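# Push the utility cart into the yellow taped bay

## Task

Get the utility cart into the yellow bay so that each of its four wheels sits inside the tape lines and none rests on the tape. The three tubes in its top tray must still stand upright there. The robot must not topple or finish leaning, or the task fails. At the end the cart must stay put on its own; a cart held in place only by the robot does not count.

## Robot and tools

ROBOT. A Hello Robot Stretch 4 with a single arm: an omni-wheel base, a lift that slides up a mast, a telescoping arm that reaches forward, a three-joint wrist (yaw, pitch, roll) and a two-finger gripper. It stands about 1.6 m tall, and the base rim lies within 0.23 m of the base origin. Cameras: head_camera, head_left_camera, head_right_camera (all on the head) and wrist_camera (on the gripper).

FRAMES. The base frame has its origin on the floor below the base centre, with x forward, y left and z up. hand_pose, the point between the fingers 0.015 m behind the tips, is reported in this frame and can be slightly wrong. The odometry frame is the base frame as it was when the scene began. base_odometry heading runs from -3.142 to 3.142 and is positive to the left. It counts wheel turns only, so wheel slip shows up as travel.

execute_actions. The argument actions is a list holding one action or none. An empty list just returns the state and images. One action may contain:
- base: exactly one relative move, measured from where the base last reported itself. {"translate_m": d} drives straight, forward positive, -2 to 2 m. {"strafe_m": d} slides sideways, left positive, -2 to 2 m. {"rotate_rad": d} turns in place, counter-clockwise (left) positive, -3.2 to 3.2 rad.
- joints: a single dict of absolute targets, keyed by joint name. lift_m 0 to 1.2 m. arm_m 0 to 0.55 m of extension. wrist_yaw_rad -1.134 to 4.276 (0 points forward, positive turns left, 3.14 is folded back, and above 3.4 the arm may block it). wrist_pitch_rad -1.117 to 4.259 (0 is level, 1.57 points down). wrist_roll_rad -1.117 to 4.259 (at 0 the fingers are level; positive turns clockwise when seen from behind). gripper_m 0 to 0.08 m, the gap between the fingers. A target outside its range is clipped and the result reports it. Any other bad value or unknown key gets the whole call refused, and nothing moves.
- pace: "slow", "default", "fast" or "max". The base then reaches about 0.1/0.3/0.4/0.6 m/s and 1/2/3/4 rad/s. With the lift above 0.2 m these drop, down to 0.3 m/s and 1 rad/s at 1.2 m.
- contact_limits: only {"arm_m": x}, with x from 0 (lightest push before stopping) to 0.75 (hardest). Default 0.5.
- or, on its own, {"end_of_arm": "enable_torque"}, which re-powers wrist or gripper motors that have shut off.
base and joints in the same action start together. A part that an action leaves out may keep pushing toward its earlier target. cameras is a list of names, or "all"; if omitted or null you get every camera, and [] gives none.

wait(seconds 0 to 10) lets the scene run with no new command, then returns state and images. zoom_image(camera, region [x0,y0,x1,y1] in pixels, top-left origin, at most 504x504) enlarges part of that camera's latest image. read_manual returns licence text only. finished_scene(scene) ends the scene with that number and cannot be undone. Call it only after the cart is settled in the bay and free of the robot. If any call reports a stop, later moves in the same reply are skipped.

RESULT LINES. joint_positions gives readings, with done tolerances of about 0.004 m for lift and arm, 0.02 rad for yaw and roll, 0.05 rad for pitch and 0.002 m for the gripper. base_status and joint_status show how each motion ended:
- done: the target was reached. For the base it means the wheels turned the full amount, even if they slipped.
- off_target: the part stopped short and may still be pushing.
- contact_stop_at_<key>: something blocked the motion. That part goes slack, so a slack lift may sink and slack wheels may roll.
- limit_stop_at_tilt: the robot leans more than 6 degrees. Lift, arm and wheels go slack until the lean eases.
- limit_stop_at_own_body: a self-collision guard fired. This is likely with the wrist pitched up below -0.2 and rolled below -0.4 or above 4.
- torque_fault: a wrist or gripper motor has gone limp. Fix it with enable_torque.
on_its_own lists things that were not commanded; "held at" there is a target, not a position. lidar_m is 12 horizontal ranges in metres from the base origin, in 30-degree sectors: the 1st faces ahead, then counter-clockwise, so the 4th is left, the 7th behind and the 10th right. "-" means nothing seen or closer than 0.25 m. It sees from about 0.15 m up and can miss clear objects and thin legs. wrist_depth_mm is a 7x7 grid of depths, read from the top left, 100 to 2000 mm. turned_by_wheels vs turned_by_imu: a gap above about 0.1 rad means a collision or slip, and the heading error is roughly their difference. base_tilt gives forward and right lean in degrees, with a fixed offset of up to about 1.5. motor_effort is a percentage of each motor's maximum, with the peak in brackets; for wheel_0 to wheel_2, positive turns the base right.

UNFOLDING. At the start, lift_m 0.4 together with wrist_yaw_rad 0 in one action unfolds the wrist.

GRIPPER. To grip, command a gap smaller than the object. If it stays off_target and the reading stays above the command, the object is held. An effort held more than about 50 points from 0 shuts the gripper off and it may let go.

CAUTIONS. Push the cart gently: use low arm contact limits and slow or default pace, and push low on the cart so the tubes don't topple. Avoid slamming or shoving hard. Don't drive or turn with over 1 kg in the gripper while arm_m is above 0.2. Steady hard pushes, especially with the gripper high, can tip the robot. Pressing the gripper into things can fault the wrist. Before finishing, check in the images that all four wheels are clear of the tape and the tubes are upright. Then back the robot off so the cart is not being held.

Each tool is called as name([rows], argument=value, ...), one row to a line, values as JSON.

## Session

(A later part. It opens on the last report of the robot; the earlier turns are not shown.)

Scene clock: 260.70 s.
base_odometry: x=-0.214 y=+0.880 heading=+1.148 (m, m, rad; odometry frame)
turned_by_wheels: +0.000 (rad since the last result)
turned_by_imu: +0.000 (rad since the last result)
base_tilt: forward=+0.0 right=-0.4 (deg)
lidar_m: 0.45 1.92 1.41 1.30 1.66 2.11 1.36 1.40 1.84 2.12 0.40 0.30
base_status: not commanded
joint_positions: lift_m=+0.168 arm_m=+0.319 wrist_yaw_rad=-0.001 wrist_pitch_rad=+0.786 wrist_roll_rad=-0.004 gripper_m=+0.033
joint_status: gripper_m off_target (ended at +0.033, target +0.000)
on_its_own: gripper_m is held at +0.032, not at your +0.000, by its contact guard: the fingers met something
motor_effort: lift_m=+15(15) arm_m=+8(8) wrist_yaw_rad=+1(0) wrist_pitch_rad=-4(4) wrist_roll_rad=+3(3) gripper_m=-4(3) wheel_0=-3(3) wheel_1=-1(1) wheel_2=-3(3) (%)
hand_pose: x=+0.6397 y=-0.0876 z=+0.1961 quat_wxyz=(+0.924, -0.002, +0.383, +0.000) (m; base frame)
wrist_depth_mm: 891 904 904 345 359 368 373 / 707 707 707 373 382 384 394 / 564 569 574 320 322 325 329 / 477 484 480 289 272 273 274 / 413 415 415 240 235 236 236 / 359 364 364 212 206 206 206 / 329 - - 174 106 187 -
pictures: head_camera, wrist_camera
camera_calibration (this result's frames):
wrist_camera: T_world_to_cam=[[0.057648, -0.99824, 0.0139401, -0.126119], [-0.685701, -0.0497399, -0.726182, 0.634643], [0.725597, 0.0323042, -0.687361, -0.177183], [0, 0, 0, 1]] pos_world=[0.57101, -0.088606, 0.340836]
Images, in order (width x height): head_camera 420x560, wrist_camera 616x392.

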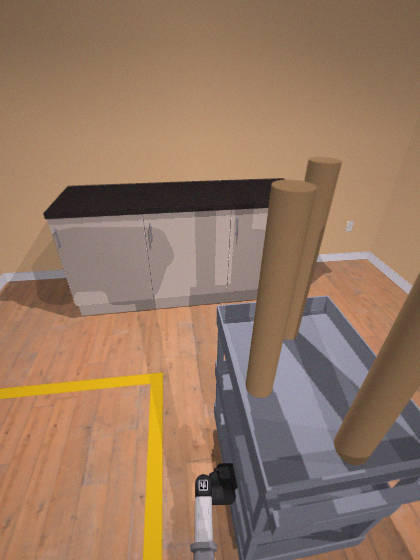

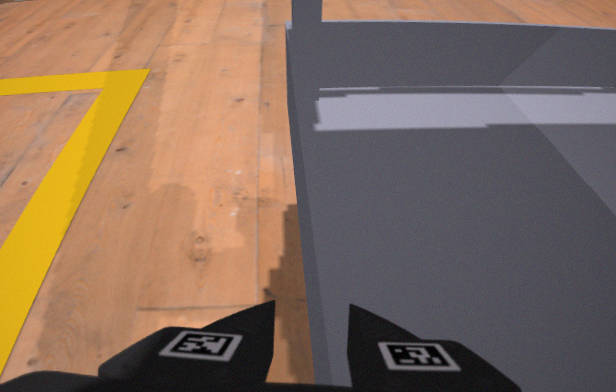

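execute_actions([
  {"joints": {"gripper_m": 0.046}},
], cameras=[])

execute_actions([
  {"joints": {"gripper_m": 0.0}, "pace": "slow"},
], cameras=["wrist_camera", "head_camera"])

Scene clock: 266.50 s.
base_odometry: x=-0.214 y=+0.880 heading=+1.148 (m, m, rad; odometry frame)
turned_by_wheels: +0.000 (rad since the last result)
turned_by_imu: +0.001 (rad since the last result)
base_tilt: forward=+0.0 right=-0.4 (deg)
lidar_m: 0.48 1.91 1.41 1.30 1.66 2.11 1.35 1.41 1.85 2.13 0.42 0.29
base_status: not commanded
joint_positions: lift_m=+0.168 arm_m=+0.319 wrist_yaw_rad=-0.001 wrist_pitch_rad=+0.787 wrist_roll_rad=-0.003 gripper_m=+0.046
joint_status: all done
motor_effort: lift_m=+15(14) arm_m=+8(8) wrist_yaw_rad=+1(1) wrist_pitch_rad=-6(7) wrist_roll_rad=+2(2) gripper_m=+5(3) wheel_0=-2(3) wheel_1=-1(1) wheel_2=-2(3) (%)
hand_pose: x=+0.6397 y=-0.0875 z=+0.1961 quat_wxyz=(+0.924, -0.001, +0.383, +0.000) (m; base frame)
wrist_depth_mm: 904 917 904 349 362 366 375 / 715 699 707 366 377 384 389 / 569 574 564 332 322 324 327 / 477 484 480 279 272 272 272 / 410 415 418 242 235 235 234 / 359 366 366 351 206 206 206 / 327 - 129 320 124 186 -
pictures: none
No camera images: the call's "cameras" was empty. Leave "cameras" out to get every camera's image.

Scene clock: 268.00 s.
base_odometry: x=-0.214 y=+0.880 heading=+1.149 (m, m, rad; odometry frame)
turned_by_wheels: +0.000 (rad since the last result)
turned_by_imu: +0.000 (rad since the last result)
base_tilt: forward=+0.0 right=-0.4 (deg)
lidar_m: 0.40 1.91 1.43 1.31 1.65 2.11 1.37 1.40 1.81 2.12 0.40 0.27
base_status: not commanded
joint_positions: lift_m=+0.168 arm_m=+0.319 wrist_yaw_rad=+0.005 wrist_pitch_rad=+0.787 wrist_roll_rad=-0.005 gripper_m=+0.010
joint_status: gripper_m off_target (ended at +0.010, target +0.000)
on_its_own: gripper_m is held at +0.008, not at your +0.000, by its contact guard: the fingers met something; wrist_yaw_rad is at rest, and its effort (-15) is outside its rest range (-13 to +13)
motor_effort: lift_m=+15(15) arm_m=+8(8) wrist_yaw_rad=-15(14) wrist_pitch_rad=-5(6) wrist_roll_rad=+8(8) gripper_m=-18(20) wheel_0=-2(5) wheel_1=+0(2) wheel_2=-2(4) (%)
hand_pose: x=+0.6402 y=-0.0867 z=+0.1960 quat_wxyz=(+0.924, -0.003, +0.383, +0.003) (m; base frame)
wrist_depth_mm: 891 904 891 349 355 357 362 / 707 699 699 366 377 384 382 / 569 564 569 330 322 325 327 / 484 477 480 279 271 272 273 / 410 415 415 241 235 234 234 / 359 366 366 155 206 205 204 / 325 329 - 129 - 186 -
pictures: head_camera, wrist_camera
camera_calibration (this result's frames):
wrist_camera: T_world_to_cam=[[0.0648062, -0.997782, 0.0151821, -0.130045], [-0.68572, -0.0555804, -0.72574, 0.634321], [0.724975, 0.0366218, -0.687801, -0.176743], [0, 0, 0, 1]] pos_world=[0.571529, -0.0880284, 0.340763]
Images, in order (width x height): head_camera 420x560, wrist_camera 616x392.

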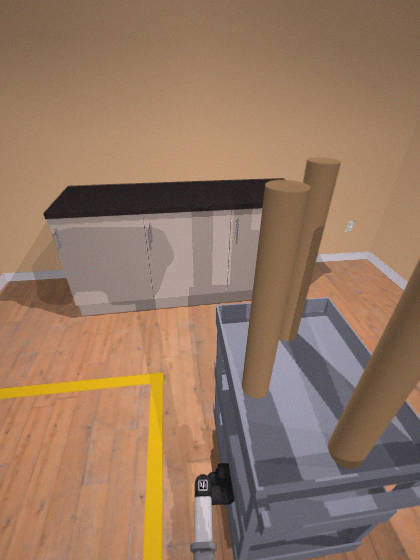

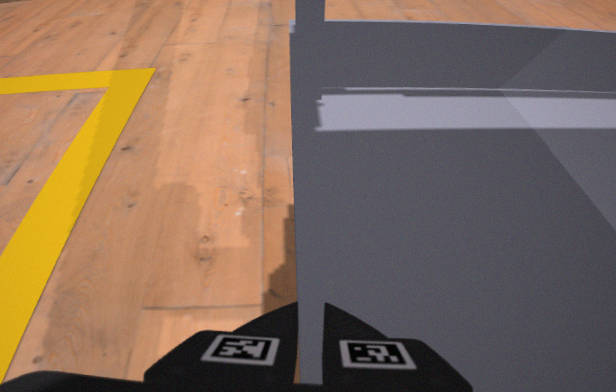

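execute_actions(actions=[], cameras=["head_left_camera"])

zoom_image(camera="head_left_camera", region=[0, 300, 280, 540])

Scene clock: 290.87 s.
base_odometry: x=-0.214 y=+0.880 heading=+1.149 (m, m, rad; odometry frame)
turned_by_wheels: +0.000 (rad since the last result)
turned_by_imu: +0.001 (rad since the last result)
base_tilt: forward=+0.2 right=-0.3 (deg)
lidar_m: 0.42 1.92 1.42 1.32 1.66 2.12 1.35 1.39 1.84 2.12 0.40 0.29
base_status: not commanded
joint_positions: lift_m=+0.168 arm_m=+0.319 wrist_yaw_rad=+0.005 wrist_pitch_rad=+0.787 wrist_roll_rad=-0.005 gripper_m=+0.010
joint_status: gripper_m off_target (ended at +0.010, target +0.000)
on_its_own: gripper_m is held at +0.008, not at your +0.000, by its contact guard: the fingers met something; wrist_yaw_rad is at rest, and its effort (-15) is outside its rest range (-13 to +13)
motor_effort: lift_m=+15(15) arm_m=+8(8) wrist_yaw_rad=-15(14) wrist_pitch_rad=-5(6) wrist_roll_rad=+8(8) gripper_m=-18(20) wheel_0=-2(5) wheel_1=+0(2) wheel_2=-1(4) (%)
hand_pose: x=+0.6402 y=-0.0867 z=+0.1960 quat_wxyz=(+0.924, -0.003, +0.383, +0.003) (m; base frame)
wrist_depth_mm: 866 917 891 345 357 362 366 / 707 707 699 366 377 382 384 / 569 569 564 332 322 324 325 / 473 480 477 279 271 273 273 / 415 413 415 241 234 235 235 / 359 364 366 155 207 205 204 / 329 327 - 129 - 187 -
pictures: head_left_camera
Images, in order (width x height): head_left_camera 420x672.

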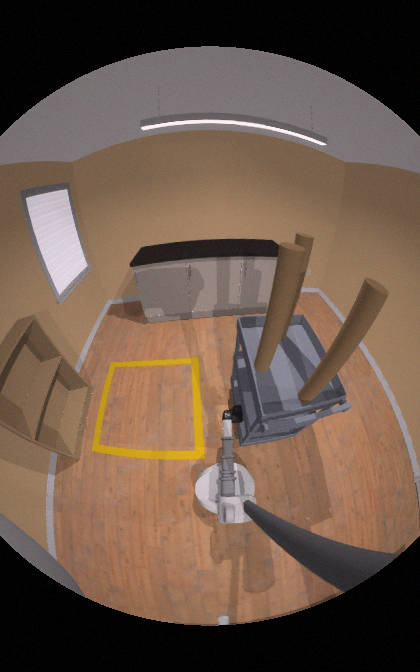

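Region (0, 300, 280, 540) of head_left_camera's 420x672 image, scaled by 1.800, with more detail than that image has; it fills the top 432 rows of this view, and the rest is white.

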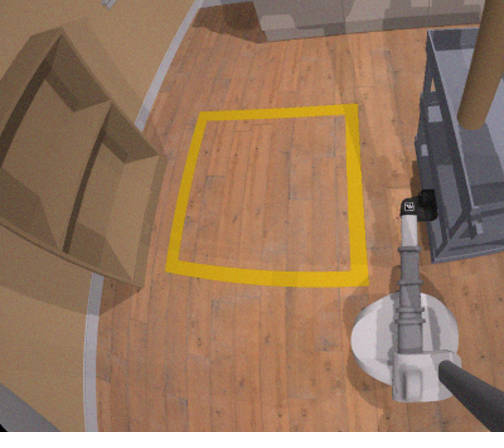

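execute_actions([
  {"base": {"strafe_m": 0.5}, "joints": {"arm_m": 0.445}, "pace": "slow"},
])

Scene clock: 316.53 s.
base_odometry: x=-0.670 y=+1.085 heading=+1.148 (m, m, rad; odometry frame)
turned_by_wheels: +0.000 (rad since the last result)
turned_by_imu: -0.001 (rad since the last result)
base_tilt: forward=+0.0 right=-0.5 (deg)
lidar_m: 0.45 1.81 0.85 0.80 1.16 1.47 1.61 1.43 1.88 2.63 0.57 0.40
base_status: done
joint_positions: lift_m=+0.168 arm_m=+0.444 wrist_yaw_rad=+0.007 wrist_pitch_rad=+0.784 wrist_roll_rad=-0.006 gripper_m=+0.009
joint_status: all done
on_its_own: gripper_m is held at +0.008, not at your +0.000, by its contact guard: the fingers met something; wrist_yaw_rad is at rest, and its effort (-20) is outside its rest range (-13 to +13)
motor_effort: lift_m=+15(16) arm_m=+6(11) wrist_yaw_rad=-20(43) wrist_pitch_rad=+3(24) wrist_roll_rad=+8(12) gripper_m=-15(23) wheel_0=-3(13) wheel_1=+1(5) wheel_2=+0(10) (%)
hand_pose: x=+0.7661 y=-0.0864 z=+0.1964 quat_wxyz=(+0.924, -0.004, +0.382, +0.004) (m; base frame)
wrist_depth_mm: 904 917 904 349 353 357 683 / 723 715 707 364 375 375 377 / 574 569 569 334 324 329 329 / 484 480 480 290 273 273 274 / 413 413 415 248 236 236 236 / 359 366 366 159 207 207 206 / 327 329 - 125 - 186 -
pictures: head_camera, head_left_camera, head_right_camera, wrist_camera
camera_calibration (this result's frames):
wrist_camera: T_world_to_cam=[[0.0665804, -0.997659, 0.015589, -0.139397], [-0.683424, -0.0569816, -0.727795, 0.71951], [0.726979, 0.037803, -0.685618, -0.269619], [0, 0, 0, 1]] pos_world=[0.697019, -0.08788, 0.340973]
Images, in order (width x height): head_camera 420x560, head_left_camera 420x672, head_right_camera 420x672, wrist_camera 616x392.

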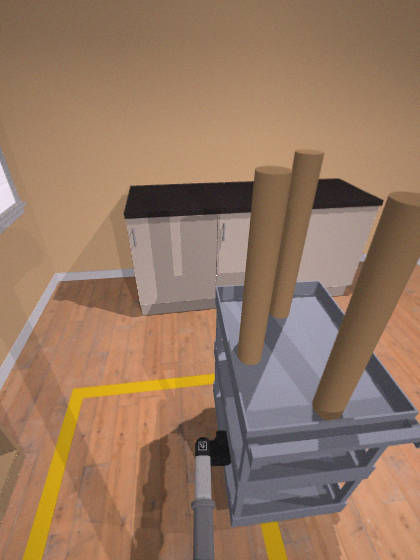

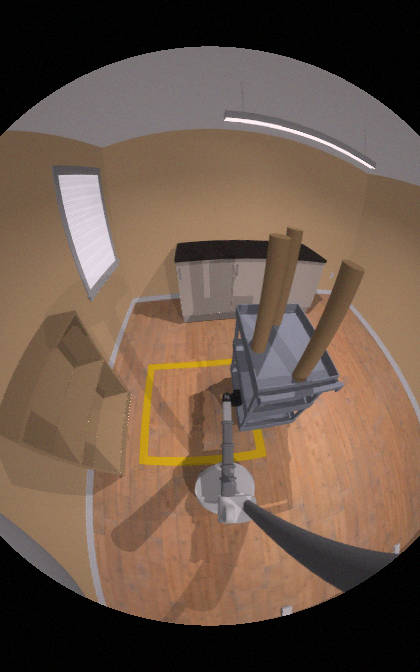

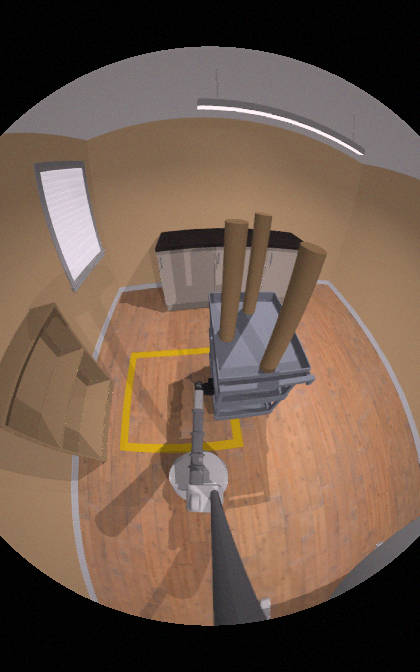

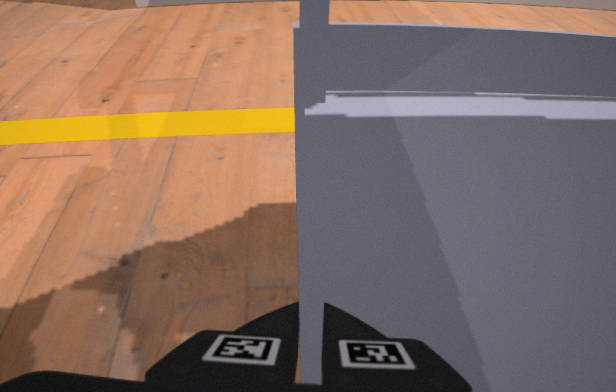

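execute_actions([
  {"base": {"strafe_m": 0.47}, "pace": "slow"},
])

Scene clock: 326.07 s.
base_odometry: x=-1.098 y=+1.278 heading=+1.148 (m, m, rad; odometry frame)
turned_by_wheels: +0.000 (rad since the last result)
turned_by_imu: +0.000 (rad since the last result)
base_tilt: forward=+0.0 right=-0.5 (deg)
lidar_m: 0.44 0.54 0.34 0.32 0.66 0.85 1.88 1.64 1.96 3.10 0.59 0.40
base_status: done
joint_positions: lift_m=+0.168 arm_m=+0.444 wrist_yaw_rad=+0.006 wrist_pitch_rad=+0.784 wrist_roll_rad=-0.006 gripper_m=+0.009
joint_status: not commanded
on_its_own: gripper_m is held at +0.008, not at your +0.000, by its contact guard: the fingers met something; wrist_yaw_rad is at rest, and its effort (-18) is outside its rest range (-13 to +13)
motor_effort: lift_m=+15(15) arm_m=+6(6) wrist_yaw_rad=-18(20) wrist_pitch_rad=+1(4) wrist_roll_rad=+8(8) gripper_m=-13(13) wheel_0=-4(13) wheel_1=+0(1) wheel_2=+0(1) (%)
hand_pose: x=+0.7660 y=-0.0866 z=+0.1964 quat_wxyz=(+0.924, -0.004, +0.382, +0.004) (m; base frame)
wrist_depth_mm: 891 917 904 345 353 355 668 / 715 715 707 370 373 375 377 / 569 569 569 347 324 325 330 / 480 480 484 290 273 273 276 / 410 415 421 248 235 235 236 / 359 364 368 159 207 206 206 / 327 329 - 124 - 187 -
pictures: head_camera, head_left_camera, head_right_camera, wrist_camera
camera_calibration (this result's frames):
wrist_camera: T_world_to_cam=[[0.0657029, -0.997718, 0.0155695, -0.138851], [-0.683726, -0.0563791, -0.727558, 0.719615], [0.726775, 0.0371574, -0.68587, -0.269408], [0, 0, 0, 1]] pos_world=[0.696941, -0.0879526, 0.340944]
Images, in order (width x height): head_camera 420x560, head_left_camera 420x672, head_right_camera 420x672, wrist_camera 616x392.

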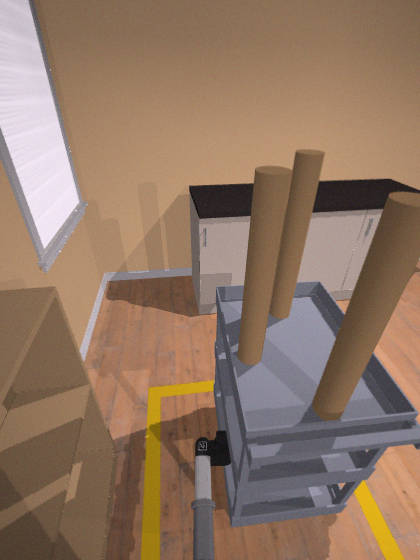

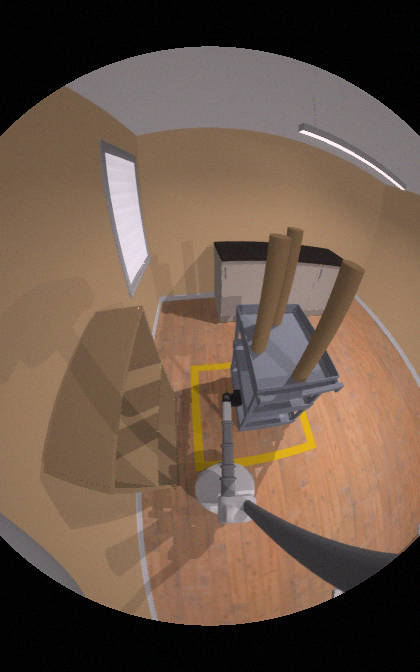

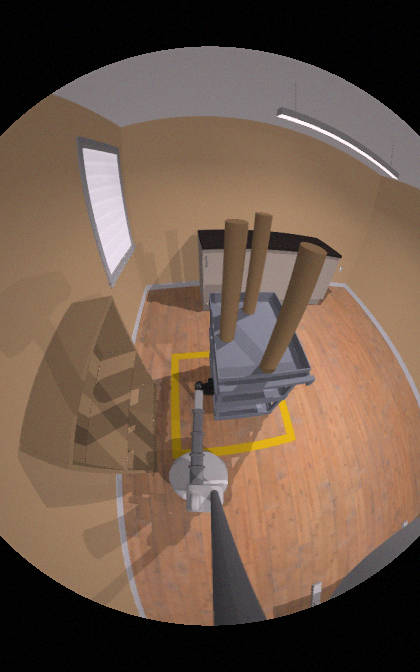

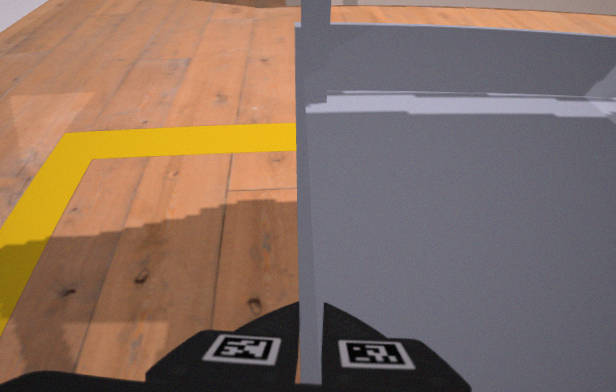

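zoom_image(camera="head_camera", region=[120, 360, 420, 560])

zoom_image(camera="head_right_camera", region=[120, 280, 340, 520])

Region (120, 360, 420, 560) of head_camera's 420x560 image, scaled by 1.680, with more detail than that image has.

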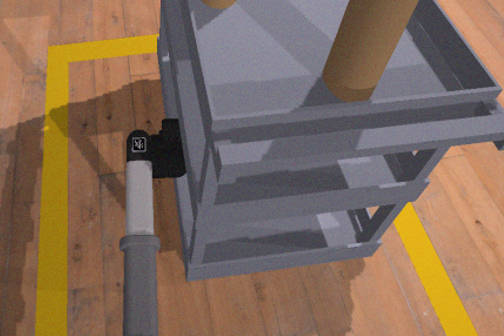

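Region (120, 280, 340, 520) of head_right_camera's 420x672 image, scaled by 2.100, with more detail than that image has; it fills the left 462 columns of this view, and the rest is white.

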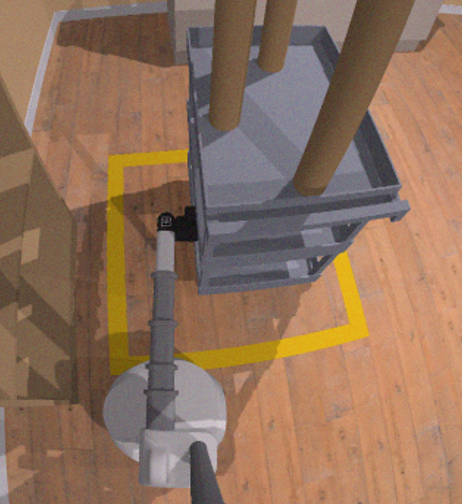

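execute_actions([
  {"joints": {"gripper_m": 0.04}, "pace": "slow"},
], cameras=["wrist_camera"])

execute_actions([
  {"joints": {"wrist_pitch_rad": 0.15}},
], cameras=[])

execute_actions([
  {"joints": {"wrist_yaw_rad": 1.5}},
])

Scene clock: 351.97 s.
base_odometry: x=-1.098 y=+1.278 heading=+1.148 (m, m, rad; odometry frame)
turned_by_wheels: +0.000 (rad since the last result)
turned_by_imu: +0.001 (rad since the last result)
base_tilt: forward=+0.0 right=-0.4 (deg)
lidar_m: 0.44 0.55 0.35 0.32 0.67 0.87 1.85 1.66 1.95 3.09 0.56 0.40
base_status: not commanded
joint_positions: lift_m=+0.168 arm_m=+0.444 wrist_yaw_rad=+0.001 wrist_pitch_rad=+0.787 wrist_roll_rad=-0.003 gripper_m=+0.040
joint_status: all done
motor_effort: lift_m=+15(15) arm_m=+6(6) wrist_yaw_rad=-2(18) wrist_pitch_rad=-6(7) wrist_roll_rad=+2(8) gripper_m=+2(12) wheel_0=-4(4) wheel_1=+0(1) wheel_2=-1(1) (%)
hand_pose: x=+0.7651 y=-0.0873 z=+0.1960 quat_wxyz=(+0.924, -0.002, +0.383, +0.001) (m; base frame)
wrist_depth_mm: 891 904 878 349 355 355 359 / 715 699 699 366 377 377 382 / 574 569 569 332 320 324 324 / 480 473 480 278 271 271 272 / 413 415 418 248 235 235 234 / 362 364 366 216 206 205 205 / 325 - 113 191 115 186 -
pictures: wrist_camera
camera_calibration (this result's frames):
wrist_camera: T_world_to_cam=[[0.0590874, -0.998158, 0.0137882, -0.134176], [-0.686058, -0.0506379, -0.725782, 0.720634], [0.725143, 0.0334251, -0.687786, -0.267746], [0, 0, 0, 1]] pos_world=[0.696479, -0.0884884, 0.340721]
Images, in order (width x height): wrist_camera 616x392.

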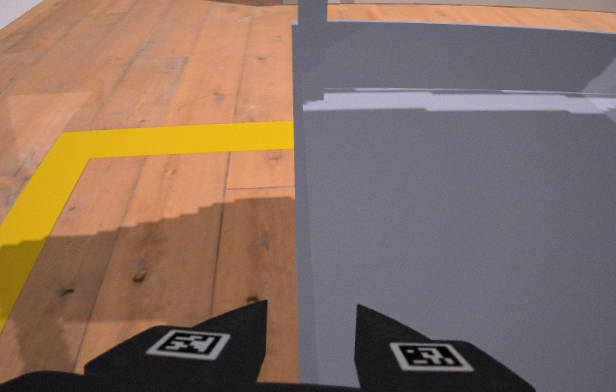

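Scene clock: 352.90 s.
base_odometry: x=-1.098 y=+1.278 heading=+1.148 (m, m, rad; odometry frame)
turned_by_wheels: +0.000 (rad since the last result)
turned_by_imu: +0.000 (rad since the last result)
base_tilt: forward=+0.0 right=-0.4 (deg)
lidar_m: 0.44 0.55 0.34 0.32 0.66 0.86 1.89 1.65 1.96 3.09 0.58 0.40
base_status: not commanded
joint_positions: lift_m=+0.168 arm_m=+0.444 wrist_yaw_rad=+0.000 wrist_pitch_rad=+0.153 wrist_roll_rad=-0.003 gripper_m=+0.040
joint_status: all done
motor_effort: lift_m=+16(16) arm_m=+6(6) wrist_yaw_rad=-2(3) wrist_pitch_rad=-10(11) wrist_roll_rad=+2(2) gripper_m=+5(3) wheel_0=-3(4) wheel_1=+0(0) wheel_2=+0(0) (%)
hand_pose: x=+0.8251 y=-0.0874 z=+0.3141 quat_wxyz=(+0.997, -0.002, +0.077, +0.000) (m; base frame)
wrist_depth_mm: 1281 1618 1661 216 195 184 - / 1281 1618 1708 1060 357 325 329 / 1281 1661 1708 1098 1160 1160 1205 / 1336 1708 1756 1118 1160 1205 1229 / 1138 1205 1255 1182 1229 1255 1308 / 788 820 854 389 399 407 413 / 621 - 113 379 115 407 413
pictures: none
No camera images: the call's "cameras" was empty. Leave "cameras" out to get every camera's image.

Scene clock: 354.33 s.
base_odometry: x=-1.098 y=+1.278 heading=+1.148 (m, m, rad; odometry frame)
turned_by_wheels: +0.000 (rad since the last result)
turned_by_imu: +0.000 (rad since the last result)
base_tilt: forward=+0.0 right=-0.4 (deg)
lidar_m: 0.45 0.54 0.36 0.32 0.67 0.86 1.87 1.65 1.96 3.10 0.57 0.40
base_status: not commanded
joint_positions: lift_m=+0.168 arm_m=+0.444 wrist_yaw_rad=+1.499 wrist_pitch_rad=+0.153 wrist_roll_rad=-0.003 gripper_m=+0.040
joint_status: all done
motor_effort: lift_m=+15(15) arm_m=+6(5) wrist_yaw_rad=+1(5) wrist_pitch_rad=-7(10) wrist_roll_rad=+2(2) gripper_m=+4(3) wheel_0=-3(4) wheel_1=+0(0) wheel_2=-1(1) (%)
hand_pose: x=+0.7171 y=+0.2034 z=+0.3142 quat_wxyz=(+0.730, -0.053, +0.055, +0.680) (m; base frame)
wrist_depth_mm: 530 549 580 569 683 707 732 / 539 564 585 597 683 715 750 / 554 569 603 609 715 741 768 / 564 591 609 603 732 741 798 / 580 597 634 597 741 768 809 / 585 597 627 574 741 788 820 / 466 - 113 480 115 683 691
pictures: head_camera, head_left_camera, head_right_camera, wrist_camera
camera_calibration (this result's frames):
wrist_camera: T_world_to_cam=[[0.99843, -0.0324357, 0.0456562, -0.722829], [0.041227, -0.126105, -0.99116, 0.365405], [0.0379064, 0.991487, -0.124569, -0.0403642], [0, 0, 0, 1]] pos_world=[0.70816, 0.0626544, 0.390149]
Images, in order (width x height): head_camera 420x560, head_left_camera 420x672, head_right_camera 420x672, wrist_camera 616x392.

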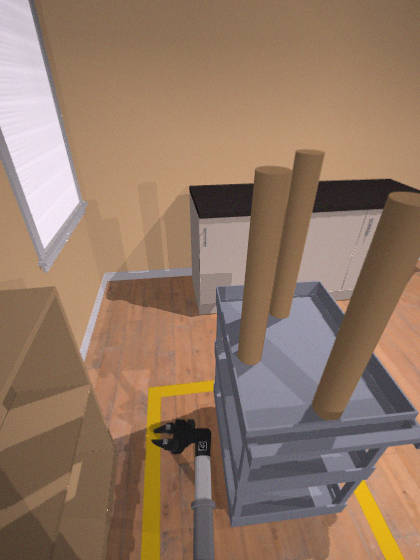

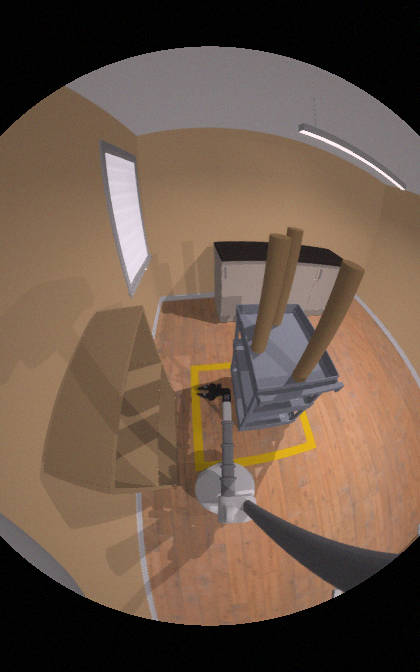

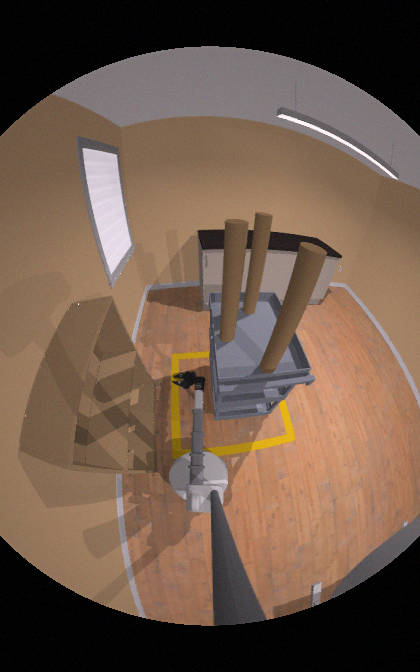

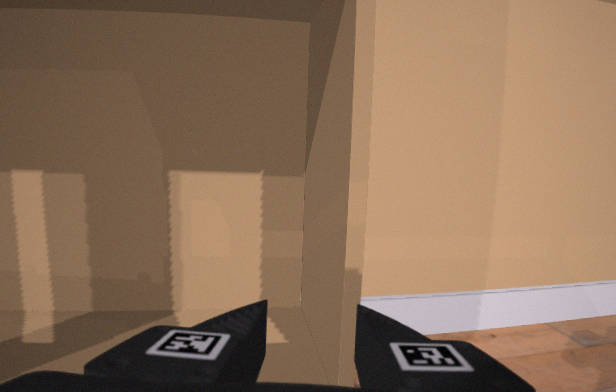

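finished_scene(scene=1)

The scene is finished: the task was done.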